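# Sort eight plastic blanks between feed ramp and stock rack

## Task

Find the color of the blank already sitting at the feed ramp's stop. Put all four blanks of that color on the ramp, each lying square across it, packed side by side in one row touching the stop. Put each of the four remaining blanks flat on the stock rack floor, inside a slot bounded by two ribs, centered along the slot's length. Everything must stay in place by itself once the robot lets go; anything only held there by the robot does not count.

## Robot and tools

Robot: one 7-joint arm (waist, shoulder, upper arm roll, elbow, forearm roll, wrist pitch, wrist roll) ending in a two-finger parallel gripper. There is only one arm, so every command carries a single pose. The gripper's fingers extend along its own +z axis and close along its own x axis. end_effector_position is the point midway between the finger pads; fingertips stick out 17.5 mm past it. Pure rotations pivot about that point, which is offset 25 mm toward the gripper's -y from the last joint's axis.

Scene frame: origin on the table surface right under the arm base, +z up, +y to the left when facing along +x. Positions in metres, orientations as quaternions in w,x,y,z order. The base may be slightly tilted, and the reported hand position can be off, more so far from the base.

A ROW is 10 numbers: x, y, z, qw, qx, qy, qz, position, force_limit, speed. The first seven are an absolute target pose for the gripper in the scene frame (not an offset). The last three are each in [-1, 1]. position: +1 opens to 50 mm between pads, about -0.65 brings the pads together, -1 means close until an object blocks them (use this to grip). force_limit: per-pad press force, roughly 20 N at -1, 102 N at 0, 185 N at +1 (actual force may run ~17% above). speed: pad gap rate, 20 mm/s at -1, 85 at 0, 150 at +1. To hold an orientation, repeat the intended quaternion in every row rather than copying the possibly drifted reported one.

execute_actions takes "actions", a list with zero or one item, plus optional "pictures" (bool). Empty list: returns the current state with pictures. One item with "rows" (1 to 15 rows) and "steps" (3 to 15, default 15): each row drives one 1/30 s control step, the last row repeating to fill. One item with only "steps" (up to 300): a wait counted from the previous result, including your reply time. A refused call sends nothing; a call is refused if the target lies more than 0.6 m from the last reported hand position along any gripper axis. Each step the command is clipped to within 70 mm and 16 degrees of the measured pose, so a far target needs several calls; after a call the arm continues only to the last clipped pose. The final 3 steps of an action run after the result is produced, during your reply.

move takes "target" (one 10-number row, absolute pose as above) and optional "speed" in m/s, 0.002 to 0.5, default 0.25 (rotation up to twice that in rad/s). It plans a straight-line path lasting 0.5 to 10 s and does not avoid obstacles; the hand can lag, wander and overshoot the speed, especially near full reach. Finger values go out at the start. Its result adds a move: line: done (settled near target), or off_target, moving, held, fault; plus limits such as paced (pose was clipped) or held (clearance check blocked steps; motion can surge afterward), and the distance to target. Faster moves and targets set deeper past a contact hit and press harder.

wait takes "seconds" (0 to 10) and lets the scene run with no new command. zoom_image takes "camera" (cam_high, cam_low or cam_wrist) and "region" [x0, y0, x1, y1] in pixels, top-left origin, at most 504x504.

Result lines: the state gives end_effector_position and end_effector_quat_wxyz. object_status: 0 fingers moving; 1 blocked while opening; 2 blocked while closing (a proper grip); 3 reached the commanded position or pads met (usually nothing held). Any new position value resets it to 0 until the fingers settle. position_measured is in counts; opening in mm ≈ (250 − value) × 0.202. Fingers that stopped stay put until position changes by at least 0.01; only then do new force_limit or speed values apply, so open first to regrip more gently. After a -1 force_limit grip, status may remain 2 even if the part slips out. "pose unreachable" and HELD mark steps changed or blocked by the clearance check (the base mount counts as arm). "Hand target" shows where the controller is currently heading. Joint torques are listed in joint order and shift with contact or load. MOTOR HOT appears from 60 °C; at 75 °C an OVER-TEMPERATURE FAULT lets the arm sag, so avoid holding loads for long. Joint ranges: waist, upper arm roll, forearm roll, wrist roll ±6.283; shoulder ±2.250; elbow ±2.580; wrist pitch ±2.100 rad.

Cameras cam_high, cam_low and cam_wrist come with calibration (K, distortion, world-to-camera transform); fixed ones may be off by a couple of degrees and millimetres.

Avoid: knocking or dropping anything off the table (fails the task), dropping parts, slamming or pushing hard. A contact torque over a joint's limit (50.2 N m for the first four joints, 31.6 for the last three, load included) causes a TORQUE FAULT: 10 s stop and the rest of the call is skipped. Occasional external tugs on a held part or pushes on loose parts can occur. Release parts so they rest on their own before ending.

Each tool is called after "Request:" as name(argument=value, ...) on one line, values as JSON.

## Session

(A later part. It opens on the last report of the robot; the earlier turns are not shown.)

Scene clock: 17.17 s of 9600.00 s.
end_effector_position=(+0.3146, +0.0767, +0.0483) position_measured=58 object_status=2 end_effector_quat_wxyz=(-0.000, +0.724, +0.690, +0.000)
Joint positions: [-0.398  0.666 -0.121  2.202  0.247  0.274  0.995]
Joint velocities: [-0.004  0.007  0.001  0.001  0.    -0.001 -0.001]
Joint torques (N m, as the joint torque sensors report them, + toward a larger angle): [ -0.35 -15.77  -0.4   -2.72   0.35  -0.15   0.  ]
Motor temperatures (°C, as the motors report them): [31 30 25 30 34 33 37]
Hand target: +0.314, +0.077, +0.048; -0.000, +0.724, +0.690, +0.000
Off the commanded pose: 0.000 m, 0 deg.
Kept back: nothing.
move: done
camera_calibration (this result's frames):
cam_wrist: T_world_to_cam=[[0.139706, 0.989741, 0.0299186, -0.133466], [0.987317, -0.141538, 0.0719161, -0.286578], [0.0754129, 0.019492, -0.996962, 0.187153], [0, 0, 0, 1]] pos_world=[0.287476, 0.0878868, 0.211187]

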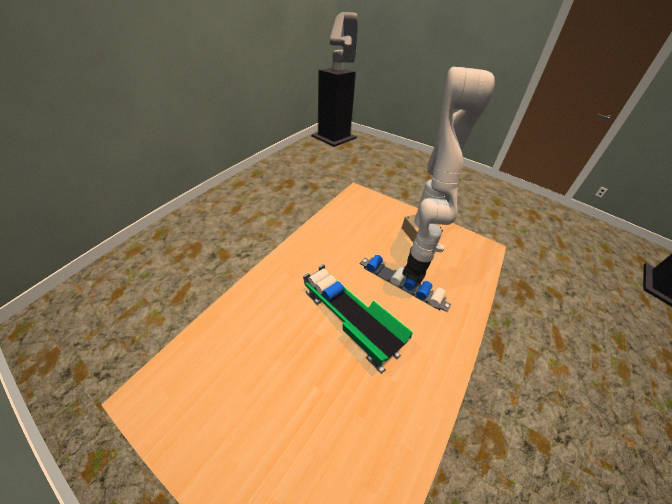

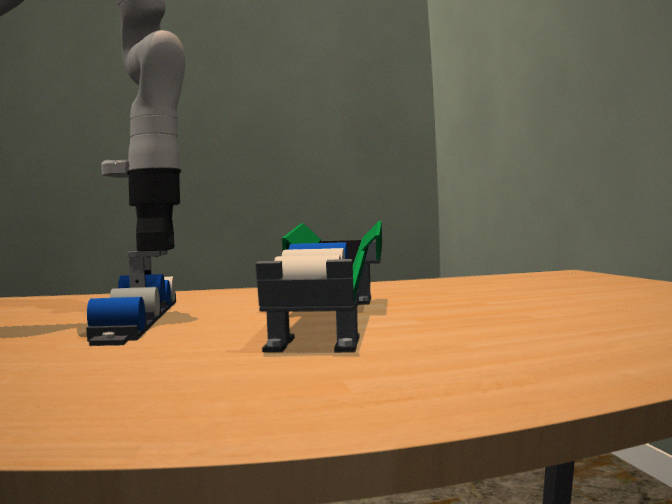

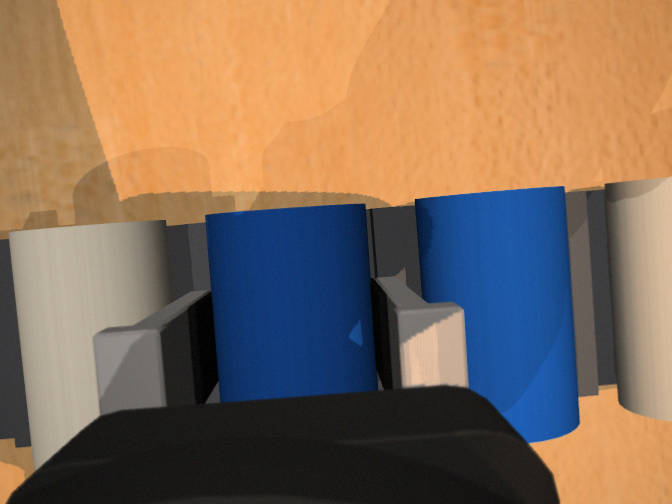

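Request:
move(target=[0.3143, 0.0768, 0.038, 0, 0.7242, 0.6896, 0, -1, -0.4, -0.3], speed=0.02)

Scene clock: 18.13 s of 9600.00 s.
end_effector_position=(+0.3144, +0.0768, +0.0382) position_measured=58 object_status=2 end_effector_quat_wxyz=(+0.000, +0.724, +0.690, +0.000)
Joint positions: [-0.409  0.695 -0.107  2.205  0.253  0.242  0.989]
Joint velocities: [-0.002  0.004  0.001  0.002  0.002 -0.004 -0.001]
Joint torques (N m, as the joint torque sensors report them, + toward a larger angle): [ -0.12 -16.26  -0.57  -2.38   0.3    0.29  -0.08]
Motor temperatures (°C, as the motors report them): [31 30 25 30 34 33 37]
Hand target: +0.314, +0.077, +0.038; -0.000, +0.724, +0.690, +0.000
Off the commanded pose: 0.000 m, 0 deg.
Kept back: nothing.
move: done
camera_calibration (this result's frames):
cam_wrist: T_world_to_cam=[[0.139725, 0.98975, 0.0295271, -0.133194], [0.987328, -0.141525, 0.0717943, -0.285702], [0.0752373, 0.0191215, -0.996982, 0.177124], [0, 0, 0, 1]] pos_world=[0.287366, 0.0880079, 0.201034]

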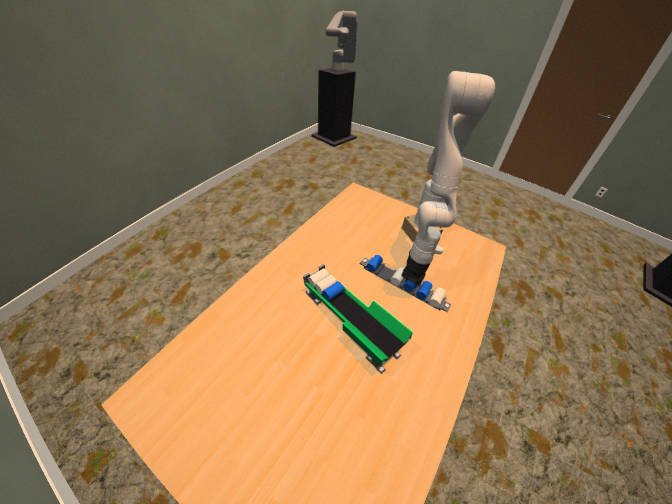

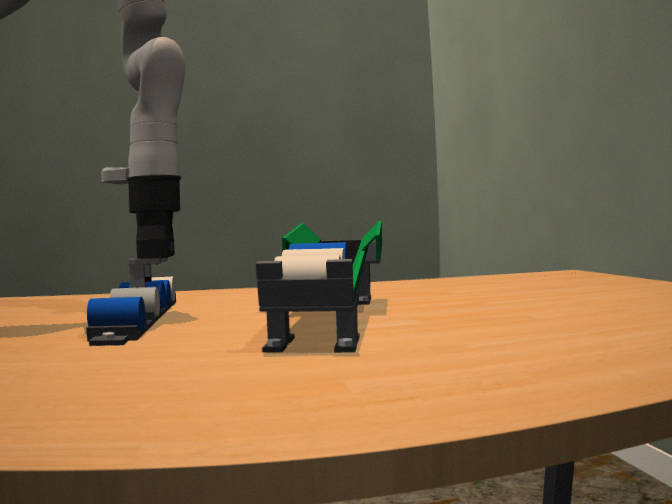

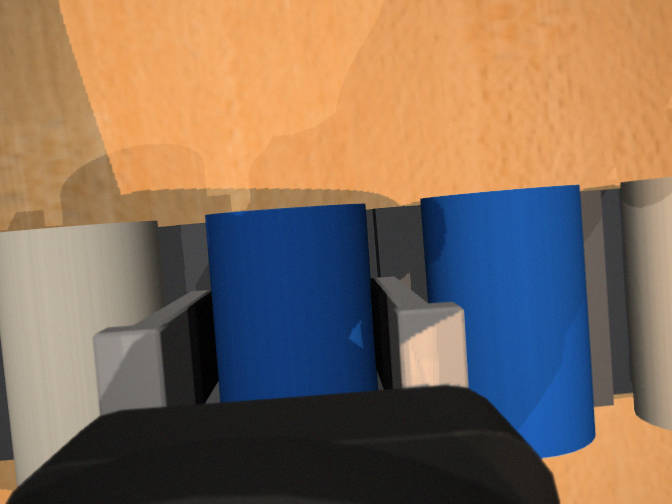

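Request:
zoom_image(camera="cam_low", region=[80, 250, 190, 350])

Region (80, 250, 190, 350) of cam_low's 672x504 image, scaled by 4.582, with more detail than that image has; it fills the top 458 rows of this view, and the rest is white.

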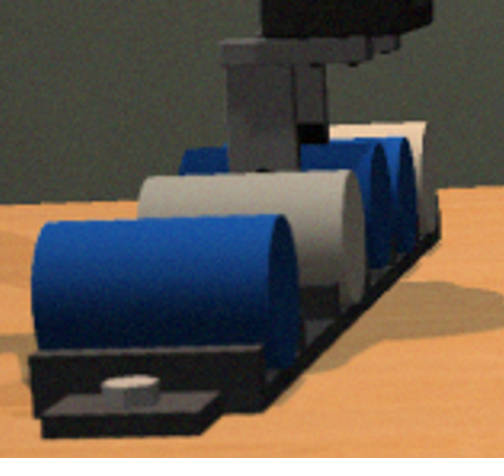

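Request:
move(target=[0.3143, 0.0768, 0.0355, 0, 0.7242, 0.6896, 0, -1, -0.4, -0.3], speed=0.01)

Request:
zoom_image(camera="cam_low", region=[80, 250, 190, 350])

Scene clock: 19.53 s of 9600.00 s.
end_effector_position=(+0.3143, +0.0768, +0.0355) position_measured=58 object_status=2 end_effector_quat_wxyz=(+0.000, +0.724, +0.690, +0.000)
Joint positions: [-0.412  0.702 -0.103  2.205  0.255  0.234  0.988]
Joint velocities: [-0.001  0.001  0.     0.001  0.001  0.    -0.   ]
Joint torques (N m, as the joint torque sensors report them, + toward a larger angle): [ -0.5  -15.93  -0.42  -2.24   0.19  -0.08  -0.05]
Motor temperatures (°C, as the motors report them): [31 30 25 30 34 33 37]
Hand target: +0.314, +0.077, +0.036; -0.000, +0.724, +0.690, +0.000
Off the commanded pose: 0.000 m, 0 deg.
Kept back: nothing.
move: done
camera_calibration (this result's frames):
cam_wrist: T_world_to_cam=[[0.139633, 0.989767, 0.0293857, -0.133079], [0.987358, -0.141418, 0.0715921, -0.28542], [0.0750152, 0.0190176, -0.997001, 0.174582], [0, 0, 0, 1]] pos_world=[0.287298, 0.0880333, 0.198403]

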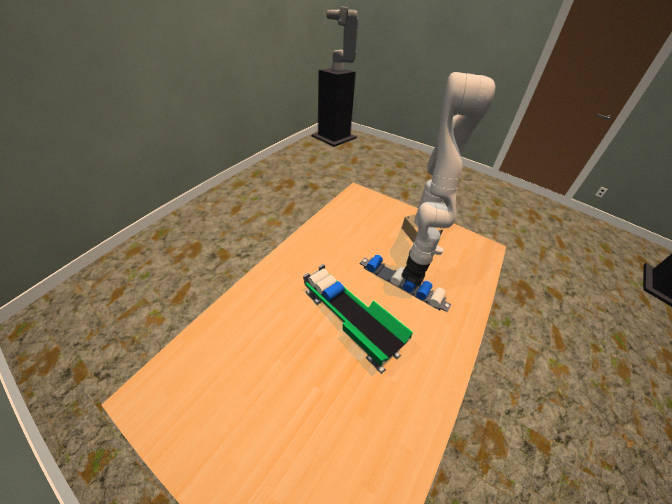

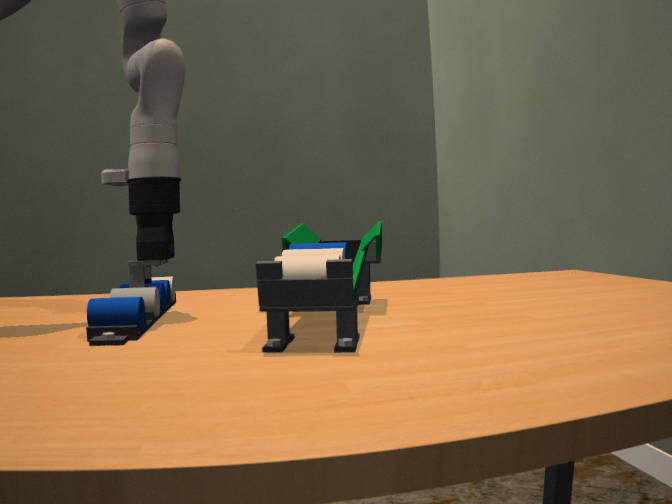

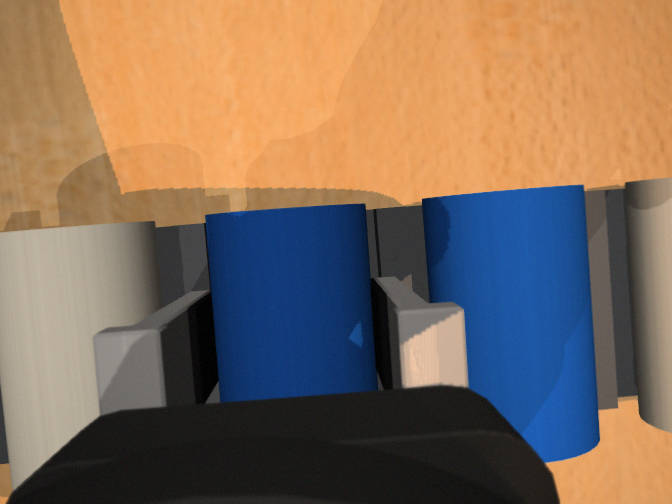

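Region (80, 250, 190, 350) of cam_low's 672x504 image, scaled by 4.582, with more detail than that image has; it fills the top 458 rows of this view, and the rest is white.

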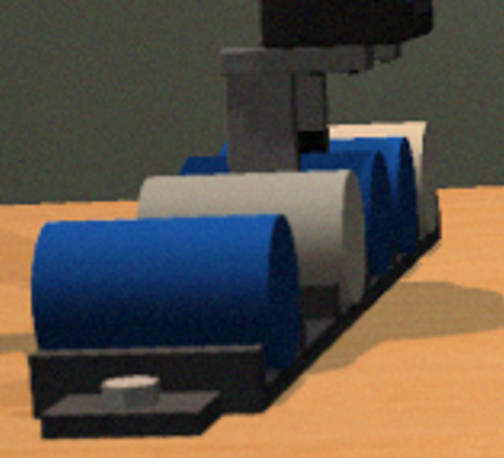

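Request:
execute_actions(actions=[{"rows": [[0.3143,0.0768,0.0355,0,0.7242,0.6896,0,0.83,-0.4,-0.5],[0.3143,0.0768,0.0355,0,0.7242,0.6896,0,0.83,-0.4,-0.5],[0.3143,0.0768,0.0355,0,0.7242,0.6896,0,0.83,-0.4,-0.5],[0.3143,0.0768,0.0355,0,0.7242,0.6896,0,0.83,-0.4,-0.5],[0.3143,0.0768,0.0355,0,0.7242,0.6896,0,0.83,-0.4,-0.5],[0.3143,0.0768,0.0355,0,0.7242,0.6896,0,0.83,-0.4,-0.5],[0.3143,0.0768,0.0355,0,0.7242,0.6896,0,0.83,-0.4,-0.5],[0.3143,0.0768,0.0355,0,0.7242,0.6896,0,0.83,-0.4,-0.5],[0.3143,0.0768,0.0355,0,0.7242,0.6896,0,0.83,-0.4,-0.5]], "steps": 10}])

Request:
move(target=[0.3143, 0.0768, 0.085, 0, 0.7242, 0.6896, 0, 0.83, -0.4, -0.5], speed=0.15)

Scene clock: 20.00 s of 9600.00 s.
end_effector_position=(+0.3143, +0.0768, +0.0355) position_measured=29 object_status=0 end_effector_quat_wxyz=(+0.000, +0.724, +0.690, +0.000)
Joint positions: [-0.412  0.702 -0.103  2.205  0.255  0.234  0.988]
Joint velocities: [-0.     0.001 -0.    -0.     0.001 -0.     0.   ]
Joint torques (N m, as the joint torque sensors report them, + toward a larger angle): [ -0.35 -15.64   0.06  -2.24   0.06   0.05   0.13]
Motor temperatures (°C, as the motors report them): [31 30 25 30 34 33 37]
Steps of this call (steps 1 to 7: nothing new was sent; steps 8 to 14: the first 7 steps of this action). Readings (end_effector_position | what the end effector reports):
8: (+0.3143, +0.0768, +0.0355) | position_measured=53 object_status=0
9: (+0.3143, +0.0768, +0.0355) | position_measured=44 object_status=0
11: (+0.3144, +0.0768, +0.0356) | position_measured=30 object_status=0
14: the state above

Scene clock: 21.07 s of 9600.00 s.
end_effector_position=(+0.3140, +0.0768, +0.0846) position_measured=29 object_status=3 end_effector_quat_wxyz=(+0.000, +0.724, +0.690, -0.000)
Joint positions: [-0.362  0.567 -0.168  2.187  0.217  0.393  1.022]
Joint velocities: [ 0.004 -0.007 -0.    -0.001 -0.     0.002  0.002]
Joint torques (N m, as the joint torque sensors report them, + toward a larger angle): [ -0.34 -14.81  -0.39  -3.43   0.05  -0.03   0.1 ]
Motor temperatures (°C, as the motors report them): [31 30 25 30 34 33 37]
Hand target: +0.314, +0.077, +0.085; +0.000, +0.724, +0.689, -0.000
Off your previous action's commanded pose: 0.000 m, 0 deg at its last step (step 3 of this call).
Off the commanded pose: 0.000 m, 0 deg.
Kept back: nothing.
move: done
camera_calibration (this result's frames):
cam_wrist: T_world_to_cam=[[0.139497, 0.989804, 0.0287737, -0.134356], [0.987419, -0.141229, 0.0711193, -0.288635], [0.0744579, 0.0184907, -0.997053, 0.223778], [0, 0, 0, 1]] pos_world=[0.287084, 0.0880851, 0.247512]

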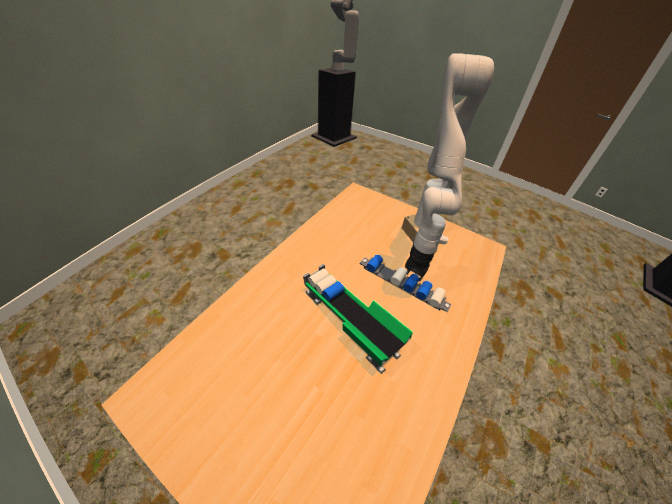

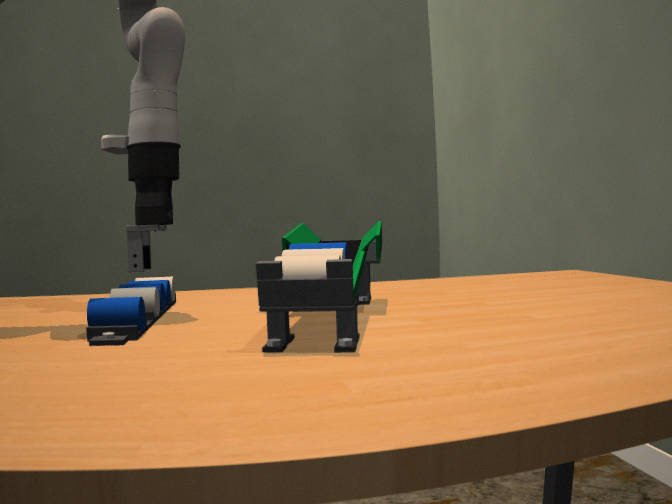

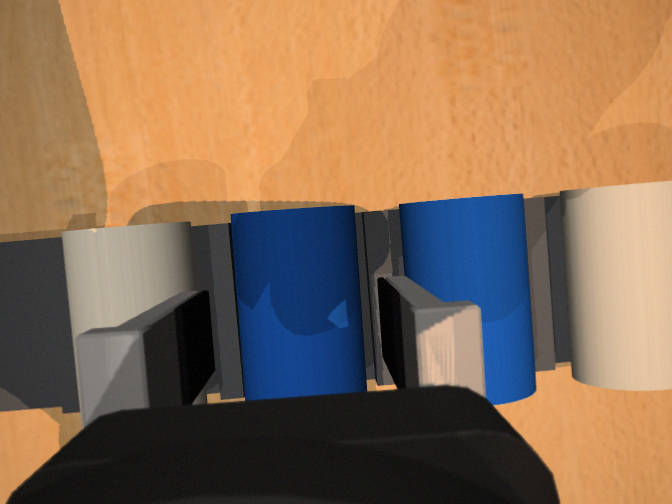

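Request:
move(target=[0.5486, -0.1162, 0.138, 0, 0.8039, 0.5948, 0, 1, -0.4, 0], speed=0.4)

Request:
move(target=[0.5486, -0.1162, 0.1135, 0, 0.8039, 0.5948, 0, 1, -0.4, 0], speed=0.05)

Scene clock: 22.80 s of 9600.00 s.
end_effector_position=(+0.5484, -0.1161, +0.1391) position_measured=3 object_status=3 end_effector_quat_wxyz=(+0.001, +0.804, +0.594, -0.001)
Joint positions: [ 0.047  0.844 -0.146  1.267  0.116  1.033  1.368]
Joint velocities: [-0.     0.014  0.001 -0.007 -0.001  0.005  0.001]
Joint torques (N m, as the joint torque sensors report them, + toward a larger angle): [ -0.3  -24.09  -0.31  -8.45   0.04  -0.28  -0.29]
Motor temperatures (°C, as the motors report them): [31 30 25 30 34 33 37]
Hand target: +0.548, -0.116, +0.138; +0.000, +0.804, +0.594, -0.001
Off the commanded pose: 0.001 m, 0 deg.
Kept back: nothing.
move: done; limits=paced
camera_calibration (this result's frames):
cam_wrist: T_world_to_cam=[[0.379005, 0.924998, 0.0270691, -0.116385], [0.922202, -0.379964, 0.0719117, -0.543221], [0.0768035, -0.00229172, -0.997044, 0.26044], [0, 0, 0, 1]] pos_world=[0.525067, -0.0981513, 0.301884]

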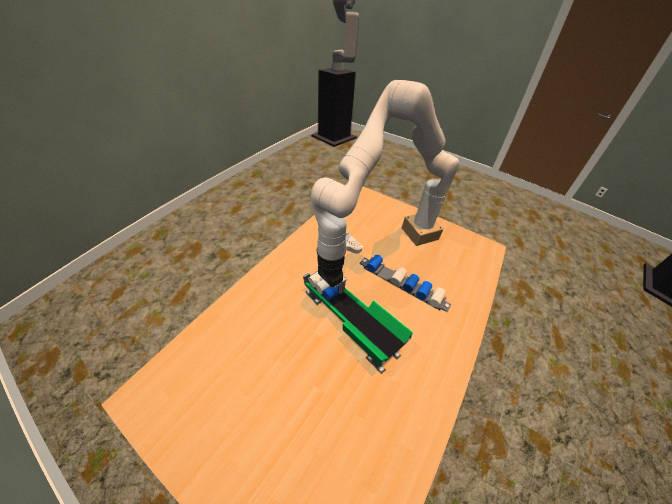

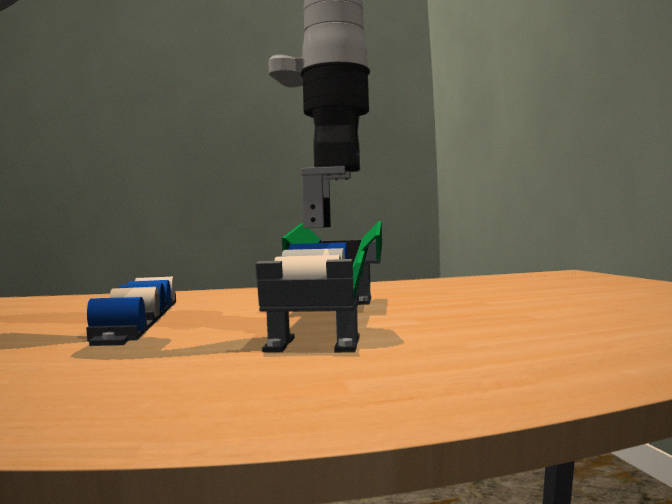

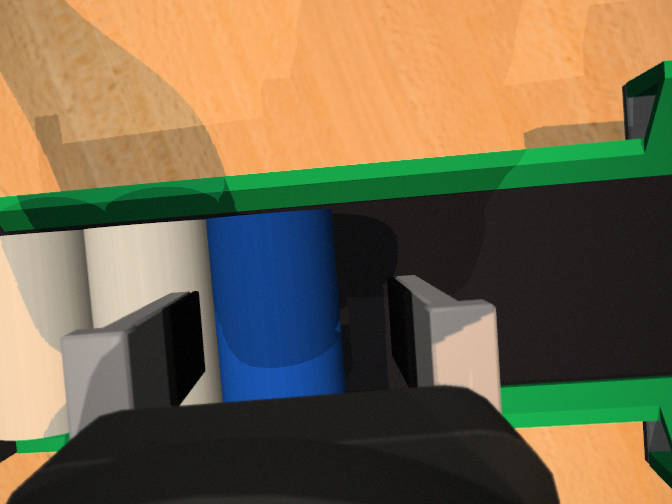

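Scene clock: 23.60 s of 9600.00 s.
end_effector_position=(+0.5487, -0.1162, +0.1136) position_measured=3 object_status=3 end_effector_quat_wxyz=(+0.000, +0.804, +0.595, +0.000)
Joint positions: [ 0.048  0.879 -0.145  1.287  0.12   0.979  1.367]
Joint velocities: [ 0.     0.002  0.     0.001  0.001 -0.002  0.   ]
Joint torques (N m, as the joint torque sensors report them, + toward a larger angle): [ -0.09 -24.02  -0.56  -8.18   0.25   0.15  -0.06]
Motor temperatures (°C, as the motors report them): [31 30 25 30 34 33 37]
Hand target: +0.549, -0.116, +0.114; -0.000, +0.804, +0.595, +0.000
Off the commanded pose: 0.000 m, 0 deg.
Kept back: nothing.
move: done
camera_calibration (this result's frames):
cam_wrist: T_world_to_cam=[[0.377945, 0.925361, 0.0293916, -0.115299], [0.922588, -0.379086, 0.0715849, -0.541734], [0.0773839, 0.0000611615, -0.997001, 0.234993], [0, 0, 0, 1]] pos_world=[0.52519, -0.0986852, 0.276457]

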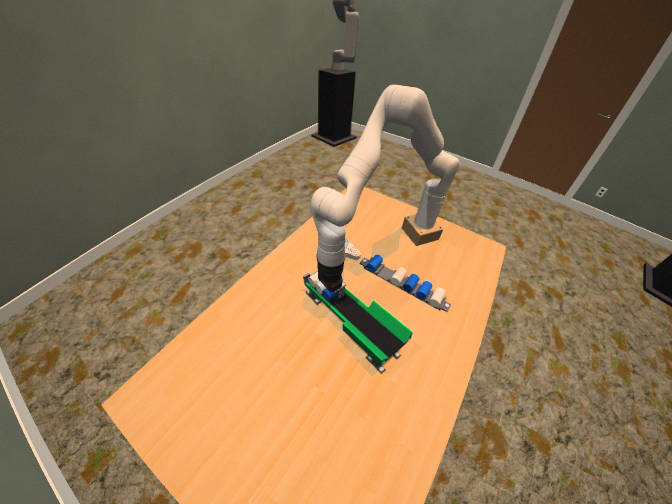

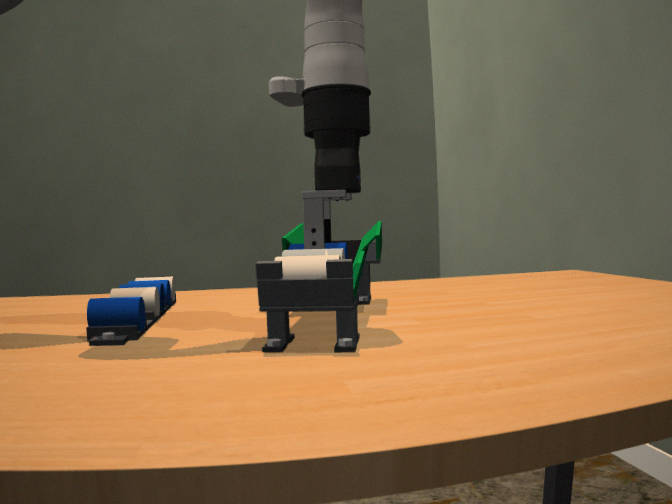

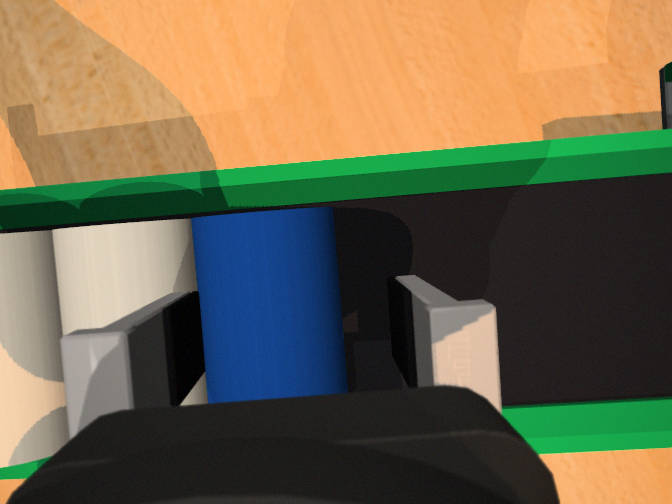

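Request:
execute_actions(actions=[{"rows": [[0.5486,-0.1162,0.1131,0,0.8039,0.5948,0,1,-0.4,0],[0.5486,-0.1162,0.1126,0,0.8039,0.5948,0,1,-0.4,0],[0.5486,-0.1161,0.1121,0,0.8039,0.5948,0,1,-0.4,0],[0.5487,-0.1158,0.1118,0,0.8039,0.5948,0,1,-0.4,0],[0.5488,-0.1154,0.1116,0,0.8039,0.5948,0,1,-0.4,0],[0.5490,-0.1150,0.1114,0,0.8039,0.5948,0,1,-0.4,0],[0.5491,-0.1146,0.1112,0,0.8039,0.5948,0,1,-0.4,0],[0.5492,-0.1142,0.1110,0,0.8039,0.5948,0,1,-0.4,0],[0.5493,-0.1138,0.1108,0,0.8039,0.5948,0,1,-0.4,0],[0.5495,-0.1134,0.1106,0,0.8039,0.5948,0,1,-0.4,0],[0.5496,-0.1130,0.1104,0,0.8039,0.5948,0,1,-0.4,0],[0.5497,-0.1126,0.1102,0,0.8039,0.5948,0,1,-0.4,0],[0.5498,-0.1122,0.1100,0,0.8039,0.5948,0,1,-0.4,0],[0.5500,-0.1118,0.1098,0,0.8039,0.5948,0,1,-0.4,0],[0.5501,-0.1114,0.1095,0,0.8039,0.5948,0,1,-0.4,0]], "steps": 15}])

Request:
move(target=[0.5513, -0.1076, 0.095, 0, 0.8039, 0.5948, 0, 1, -0.4, 0], speed=0.03)

Scene clock: 24.27 s of 9600.00 s.
end_effector_position=(+0.5495, -0.1142, +0.1110) position_measured=3 object_status=3 end_effector_quat_wxyz=(+0.001, +0.804, +0.595, -0.000)
Joint positions: [ 0.043  0.883 -0.143  1.288  0.121  0.973  1.362]
Joint velocities: [-0.021  0.009  0.001 -0.    -0.    -0.01  -0.021]
Joint torques (N m, as the joint torque sensors report them, + toward a larger angle): [ -0.79 -23.68  -1.02  -7.99  -0.22   0.09  -0.15]
Motor temperatures (°C, as the motors report them): [31 30 25 30 34 33 37]
Steps of this call (steps 1 to 8: nothing new was sent; steps 9 to 20: the first 12 steps of this action). Readings (end_effector_position | what the end effector reports):
9: (+0.5486, -0.1162, +0.1135) | position_measured=3 object_status=3
10: (+0.5486, -0.1162, +0.1133) | position_measured=3 object_status=3
12: (+0.5486, -0.1161, +0.1126) | position_measured=3 object_status=3
16: (+0.5489, -0.1154, +0.1116) | position_measured=3 object_status=3
20: the state above

Scene clock: 25.33 s of 9600.00 s.
end_effector_position=(+0.5513, -0.1081, +0.0952) position_measured=3 object_status=3 end_effector_quat_wxyz=(+0.000, +0.804, +0.595, -0.000)
Joint positions: [ 0.031  0.907 -0.142  1.295  0.124  0.943  1.349]
Joint velocities: [-0.     0.002 -0.     0.001 -0.    -0.001 -0.001]
Joint torques (N m, as the joint torque sensors report them, + toward a larger angle): [ -0.46 -24.01  -0.7   -8.22   0.17  -0.02   0.05]
Motor temperatures (°C, as the motors report them): [31 30 25 30 34 33 37]
Hand target: +0.551, -0.108, +0.095; +0.000, +0.804, +0.595, +0.000
Off your previous action's commanded pose: 0.002 m, 0 deg at its last step (step 3 of this call).
Off the commanded pose: 0.001 m, 0 deg.
Kept back: nothing.
move: done
camera_calibration (this result's frames):
cam_wrist: T_world_to_cam=[[0.37839, 0.925194, 0.0289348, -0.123482], [0.922395, -0.379495, 0.0719102, -0.539763], [0.0775115, -0.0005208, -0.996991, 0.216337], [0, 0, 0, 1]] pos_world=[0.527831, -0.0904799, 0.258073]

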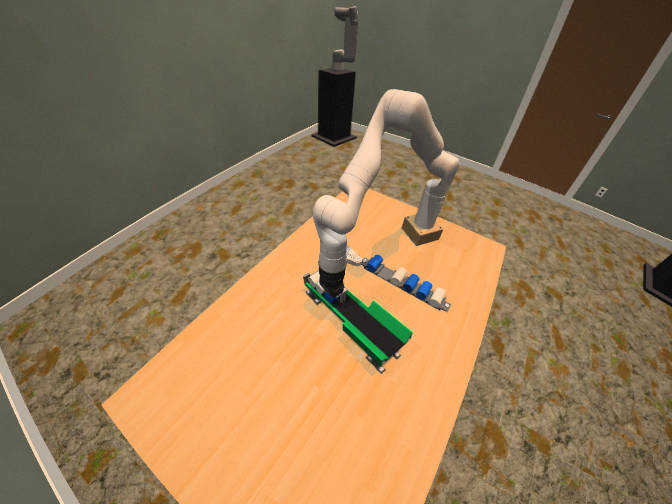

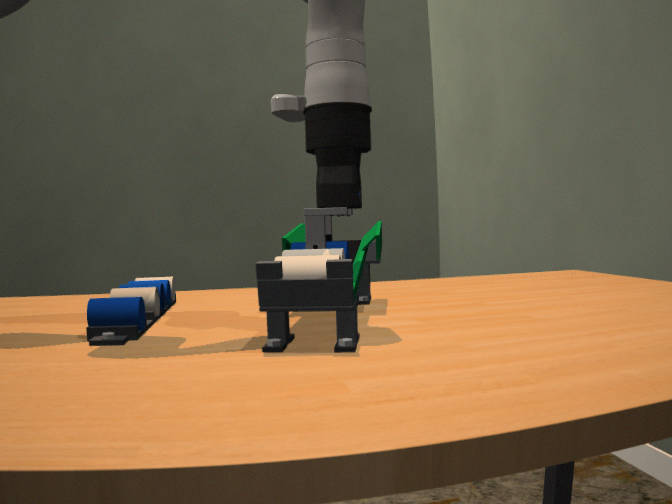

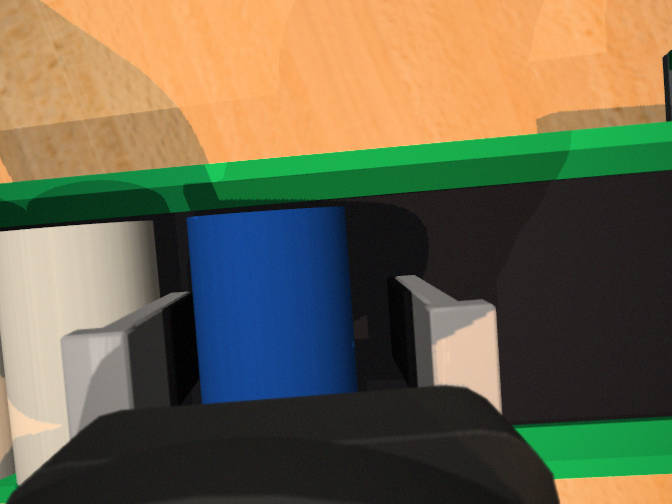

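Request:
execute_actions(actions=[{"rows": [[0.5513,-0.1076,0.095,0,0.8039,0.5948,0,-1,-0.4,-0.3]], "steps": 15}])

Scene clock: 25.77 s of 9600.00 s.
end_effector_position=(+0.5513, -0.1080, +0.0951) position_measured=58 object_status=2 end_effector_quat_wxyz=(+0.000, +0.804, +0.595, -0.000)
Joint positions: [ 0.031  0.907 -0.142  1.295  0.124  0.942  1.349]
Joint velocities: [ 0.    -0.    -0.    -0.     0.001  0.001 -0.   ]
Joint torques (N m, as the joint torque sensors report them, + toward a larger angle): [ -0.66 -24.04  -0.83  -8.19   0.1   -0.07  -0.01]
Motor temperatures (°C, as the motors report them): [31 30 25 30 34 33 37]
Steps of this call (step 1: nothing new was sent; steps 2 to 13: the first 12 steps of this action). Readings (end_effector_position | what the end effector reports):
2: (+0.5513, -0.1081, +0.0952) | position_measured=10 object_status=0
3: (+0.5513, -0.1080, +0.0952) | position_measured=21 object_status=0
5: (+0.5513, -0.1080, +0.0951) | position_measured=43 object_status=0
9: (+0.5513, -0.1080, +0.0951) | position_measured=58 object_status=0
13: the state above

Request:
move(target=[0.5513, -0.1076, 0.138, 0, 0.8039, 0.5948, 0, -1, -0.4, -0.3], speed=0.15)

Request:
move(target=[0.3097, -0.0308, 0.095, 0, 0.7242, 0.6896, 0, -1, -0.4, -0.3], speed=0.3)

Request:
move(target=[0.3097, -0.0308, 0.046, 0, 0.7242, 0.6896, 0, -1, -0.4, -0.3], speed=0.1)

Scene clock: 26.80 s of 9600.00 s.
end_effector_position=(+0.5512, -0.1076, +0.1379) position_measured=58 object_status=2 end_effector_quat_wxyz=(+0.000, +0.804, +0.595, -0.000)
Joint positions: [ 0.034  0.848 -0.147  1.264  0.115  1.033  1.355]
Joint velocities: [ 0.    -0.001  0.    -0.001  0.002  0.001  0.   ]
Joint torques (N m, as the joint torque sensors report them, + toward a larger angle): [ -0.22 -23.94  -0.42  -8.63   0.09   0.02  -0.03]
Motor temperatures (°C, as the motors report them): [31 30 25 30 34 33 37]
Hand target: +0.551, -0.108, +0.138; +0.000, +0.804, +0.595, -0.000
Off your previous action's commanded pose: 0.000 m, 0 deg at its last step (step 3 of this call).
Off the commanded pose: 0.000 m, 0 deg.
Kept back: nothing.
move: done
camera_calibration (this result's frames):
cam_wrist: T_world_to_cam=[[0.378476, 0.925149, 0.0292251, -0.125247], [0.922384, -0.379603, 0.07148, -0.542505], [0.0772236, -0.0000967238, -0.997014, 0.259086], [0, 0, 0, 1]] pos_world=[0.527794, -0.0900397, 0.300751]

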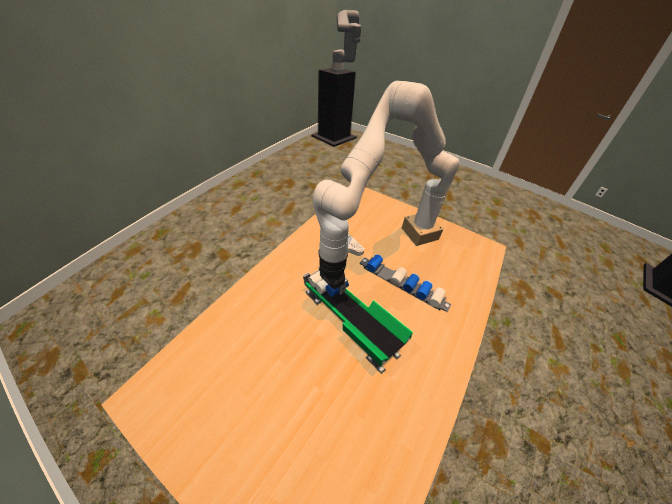

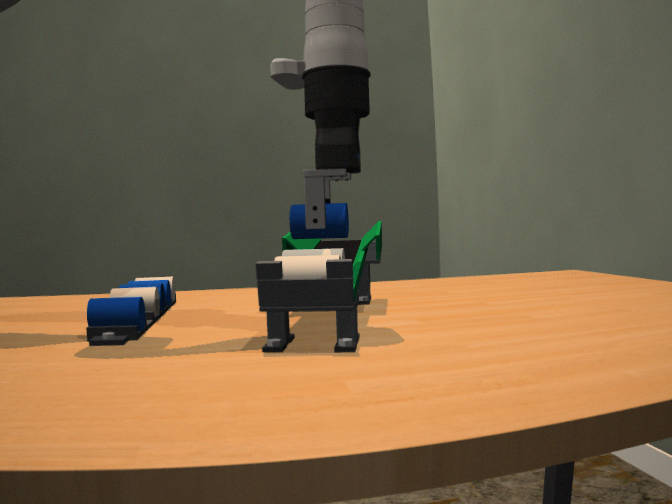

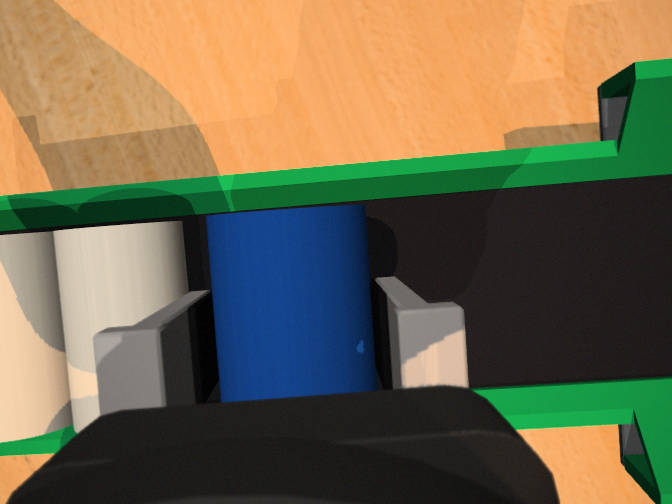

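Scene clock: 28.23 s of 9600.00 s.
end_effector_position=(+0.3095, -0.0311, +0.0944) position_measured=58 object_status=2 end_effector_quat_wxyz=(-0.001, +0.724, +0.690, +0.001)
Joint positions: [-0.026  0.534 -0.189  2.213  0.213  0.404  1.341]
Joint velocities: [-0.011 -0.009  0.001  0.005  0.003 -0.004 -0.007]
Joint torques (N m, as the joint torque sensors report them, + toward a larger angle): [ -0.45 -14.29  -0.07  -4.09   0.12   0.06  -0.36]
Motor temperatures (°C, as the motors report them): [31 30 25 30 34 33 37]
Hand target: +0.310, -0.031, +0.095; -0.000, +0.724, +0.690, +0.001
Off the commanded pose: 0.001 m, 0 deg.
Kept back: nothing.
move: done
camera_calibration (this result's frames):
cam_wrist: T_world_to_cam=[[0.139766, 0.98969, 0.0313058, -0.0275896], [0.987357, -0.141684, 0.0710701, -0.300099], [0.0747729, 0.0209768, -0.99698, 0.235762], [0, 0, 0, 1]] pos_world=[0.282532, -0.0201597, 0.257241]

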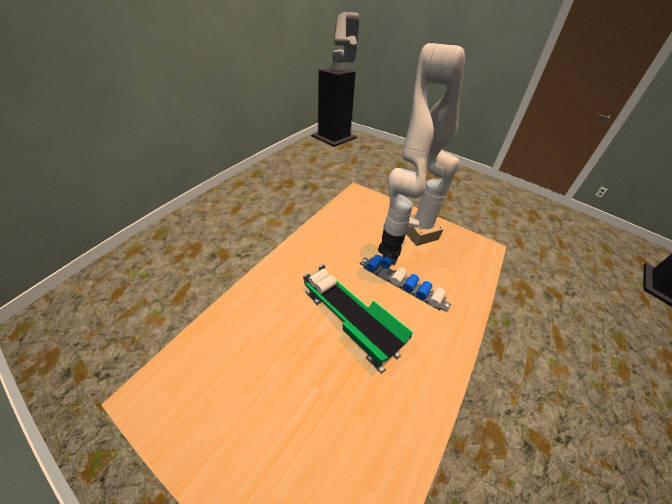

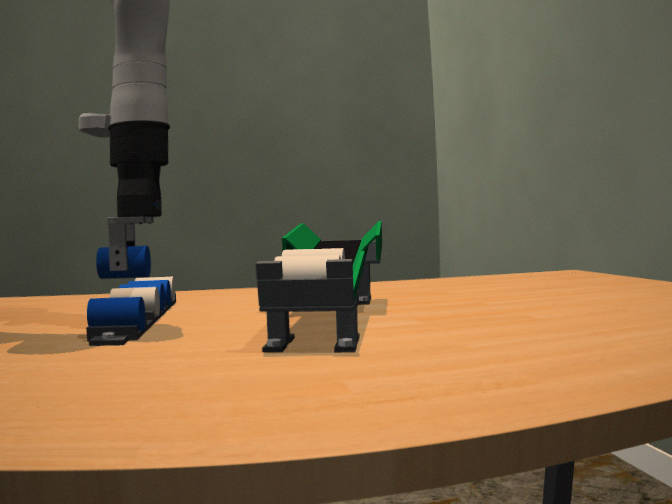

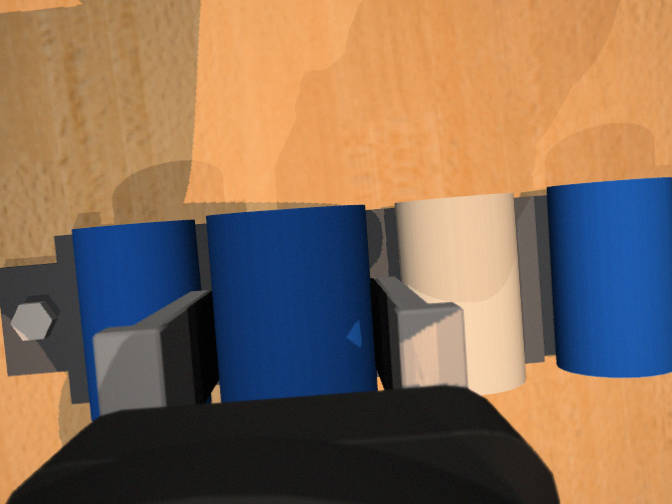

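Scene clock: 29.10 s of 9600.00 s.
end_effector_position=(+0.3100, -0.0309, +0.0464) position_measured=58 object_status=2 end_effector_quat_wxyz=(+0.000, +0.724, +0.690, +0.000)
Joint positions: [-0.086  0.667 -0.117  2.237  0.259  0.241  1.296]
Joint velocities: [-0.005  0.007  0.    -0.001  0.    -0.002 -0.001]
Joint torques (N m, as the joint torque sensors report them, + toward a larger angle): [ -0.05 -14.92   0.04  -2.29   0.12   0.05   0.09]
Motor temperatures (°C, as the motors report them): [31 30 25 30 34 33 37]
Hand target: +0.310, -0.031, +0.046; -0.000, +0.724, +0.690, +0.000
Off the commanded pose: 0.000 m, 0 deg.
Kept back: nothing.
move: done
camera_calibration (this result's frames):
cam_wrist: T_world_to_cam=[[0.139749, 0.989739, 0.0297909, -0.0262928], [0.987296, -0.141575, 0.0721273, -0.297144], [0.0756048, 0.0193327, -0.99695, 0.187564], [0, 0, 0, 1]] pos_world=[0.282863, -0.0196713, 0.209207]

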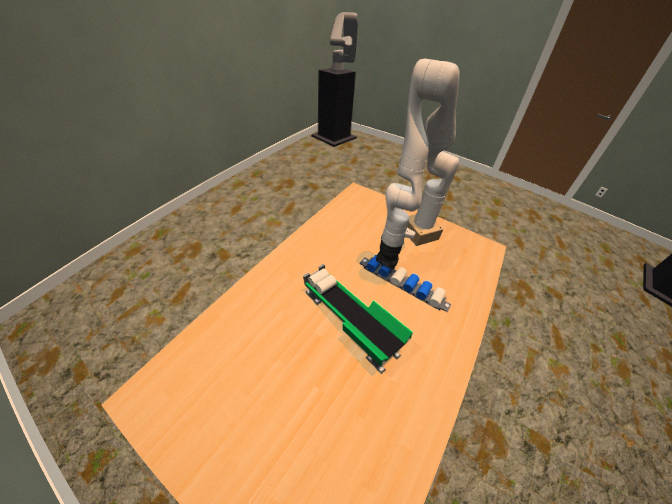

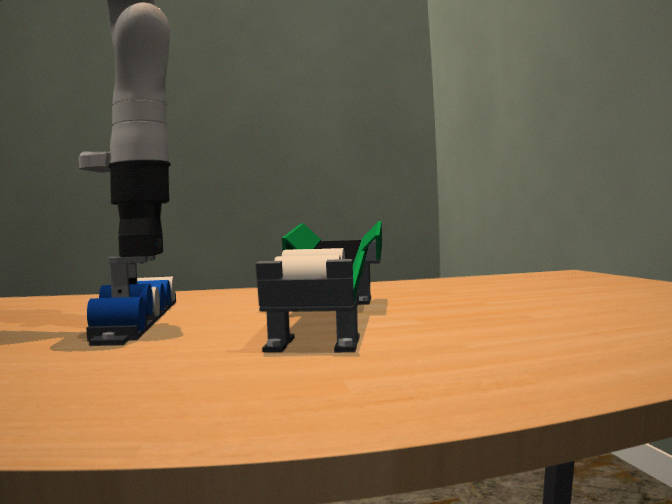

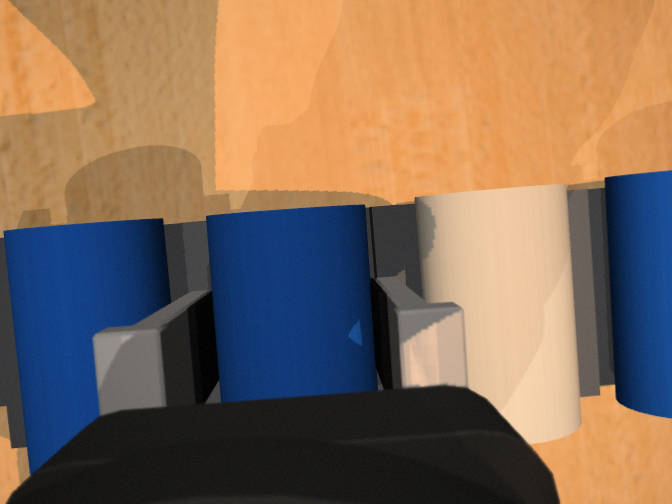

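Request:
move(target=[0.3096, -0.0309, 0.037, 0, 0.7242, 0.6896, 0, -1, -0.4, -0.3], speed=0.02)

Request:
zoom_image(camera="cam_low", region=[80, 250, 190, 350])

Scene clock: 30.03 s of 9600.00 s.
end_effector_position=(+0.3097, -0.0310, +0.0372) position_measured=58 object_status=2 end_effector_quat_wxyz=(+0.000, +0.724, +0.690, +0.000)
Joint positions: [-0.097  0.694 -0.103  2.239  0.265  0.211  1.291]
Joint velocities: [-0.002  0.005  0.001 -0.     0.002 -0.001 -0.001]
Joint torques (N m, as the joint torque sensors report them, + toward a larger angle): [ -0.13 -16.03  -0.14  -2.04   0.12  -0.24  -0.19]
Motor temperatures (°C, as the motors report them): [31 30 25 30 34 33 37]
Hand target: +0.310, -0.031, +0.037; -0.000, +0.724, +0.690, +0.000
Off the commanded pose: 0.000 m, 0 deg.
Kept back: nothing.
move: done
camera_calibration (this result's frames):
cam_wrist: T_world_to_cam=[[0.139737, 0.989751, 0.0294315, -0.0258694], [0.987324, -0.14153, 0.0718406, -0.296227], [0.0752698, 0.0190196, -0.996982, 0.178522], [0, 0, 0, 1]] pos_world=[0.282649, -0.0197162, 0.200025]

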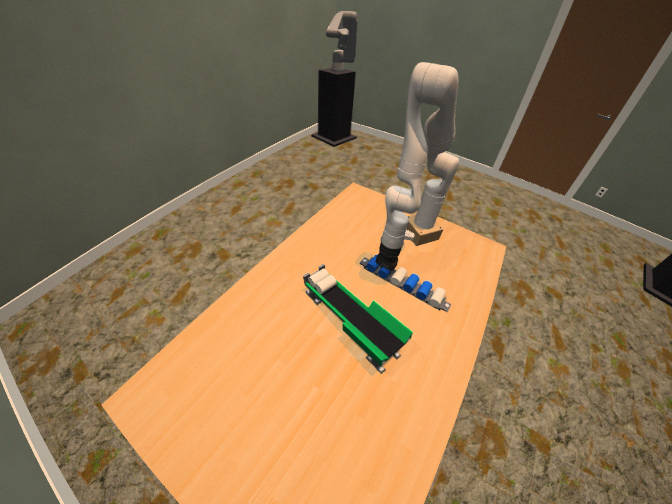

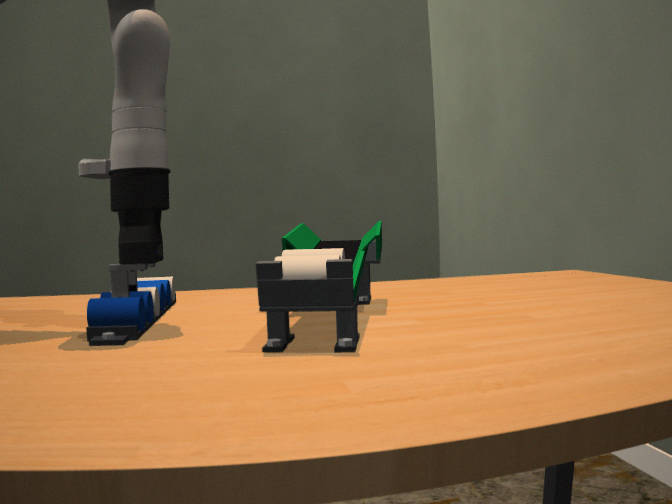

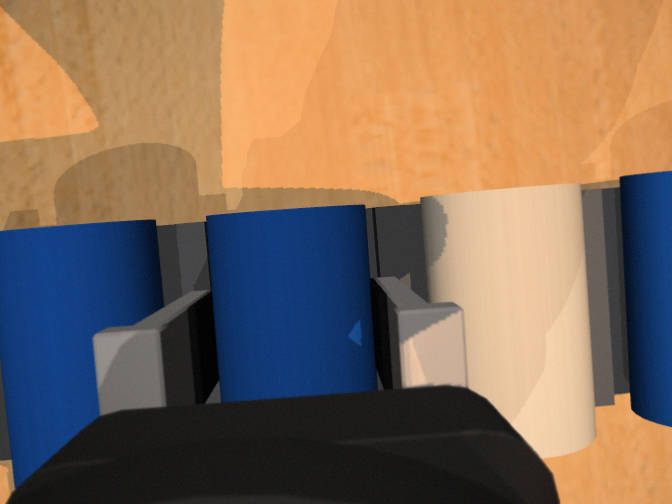

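Region (80, 250, 190, 350) of cam_low's 672x504 image, scaled by 4.582, with more detail than that image has; it fills the top 458 rows of this view, and the rest is white.

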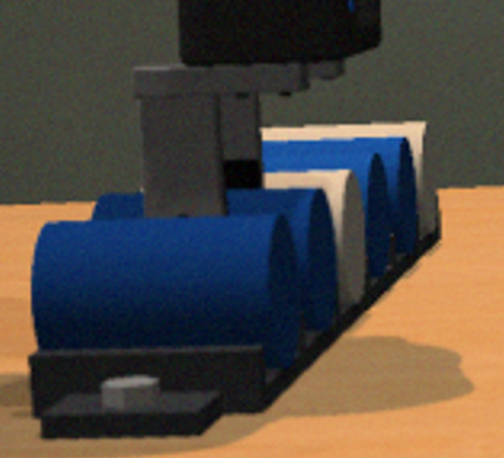

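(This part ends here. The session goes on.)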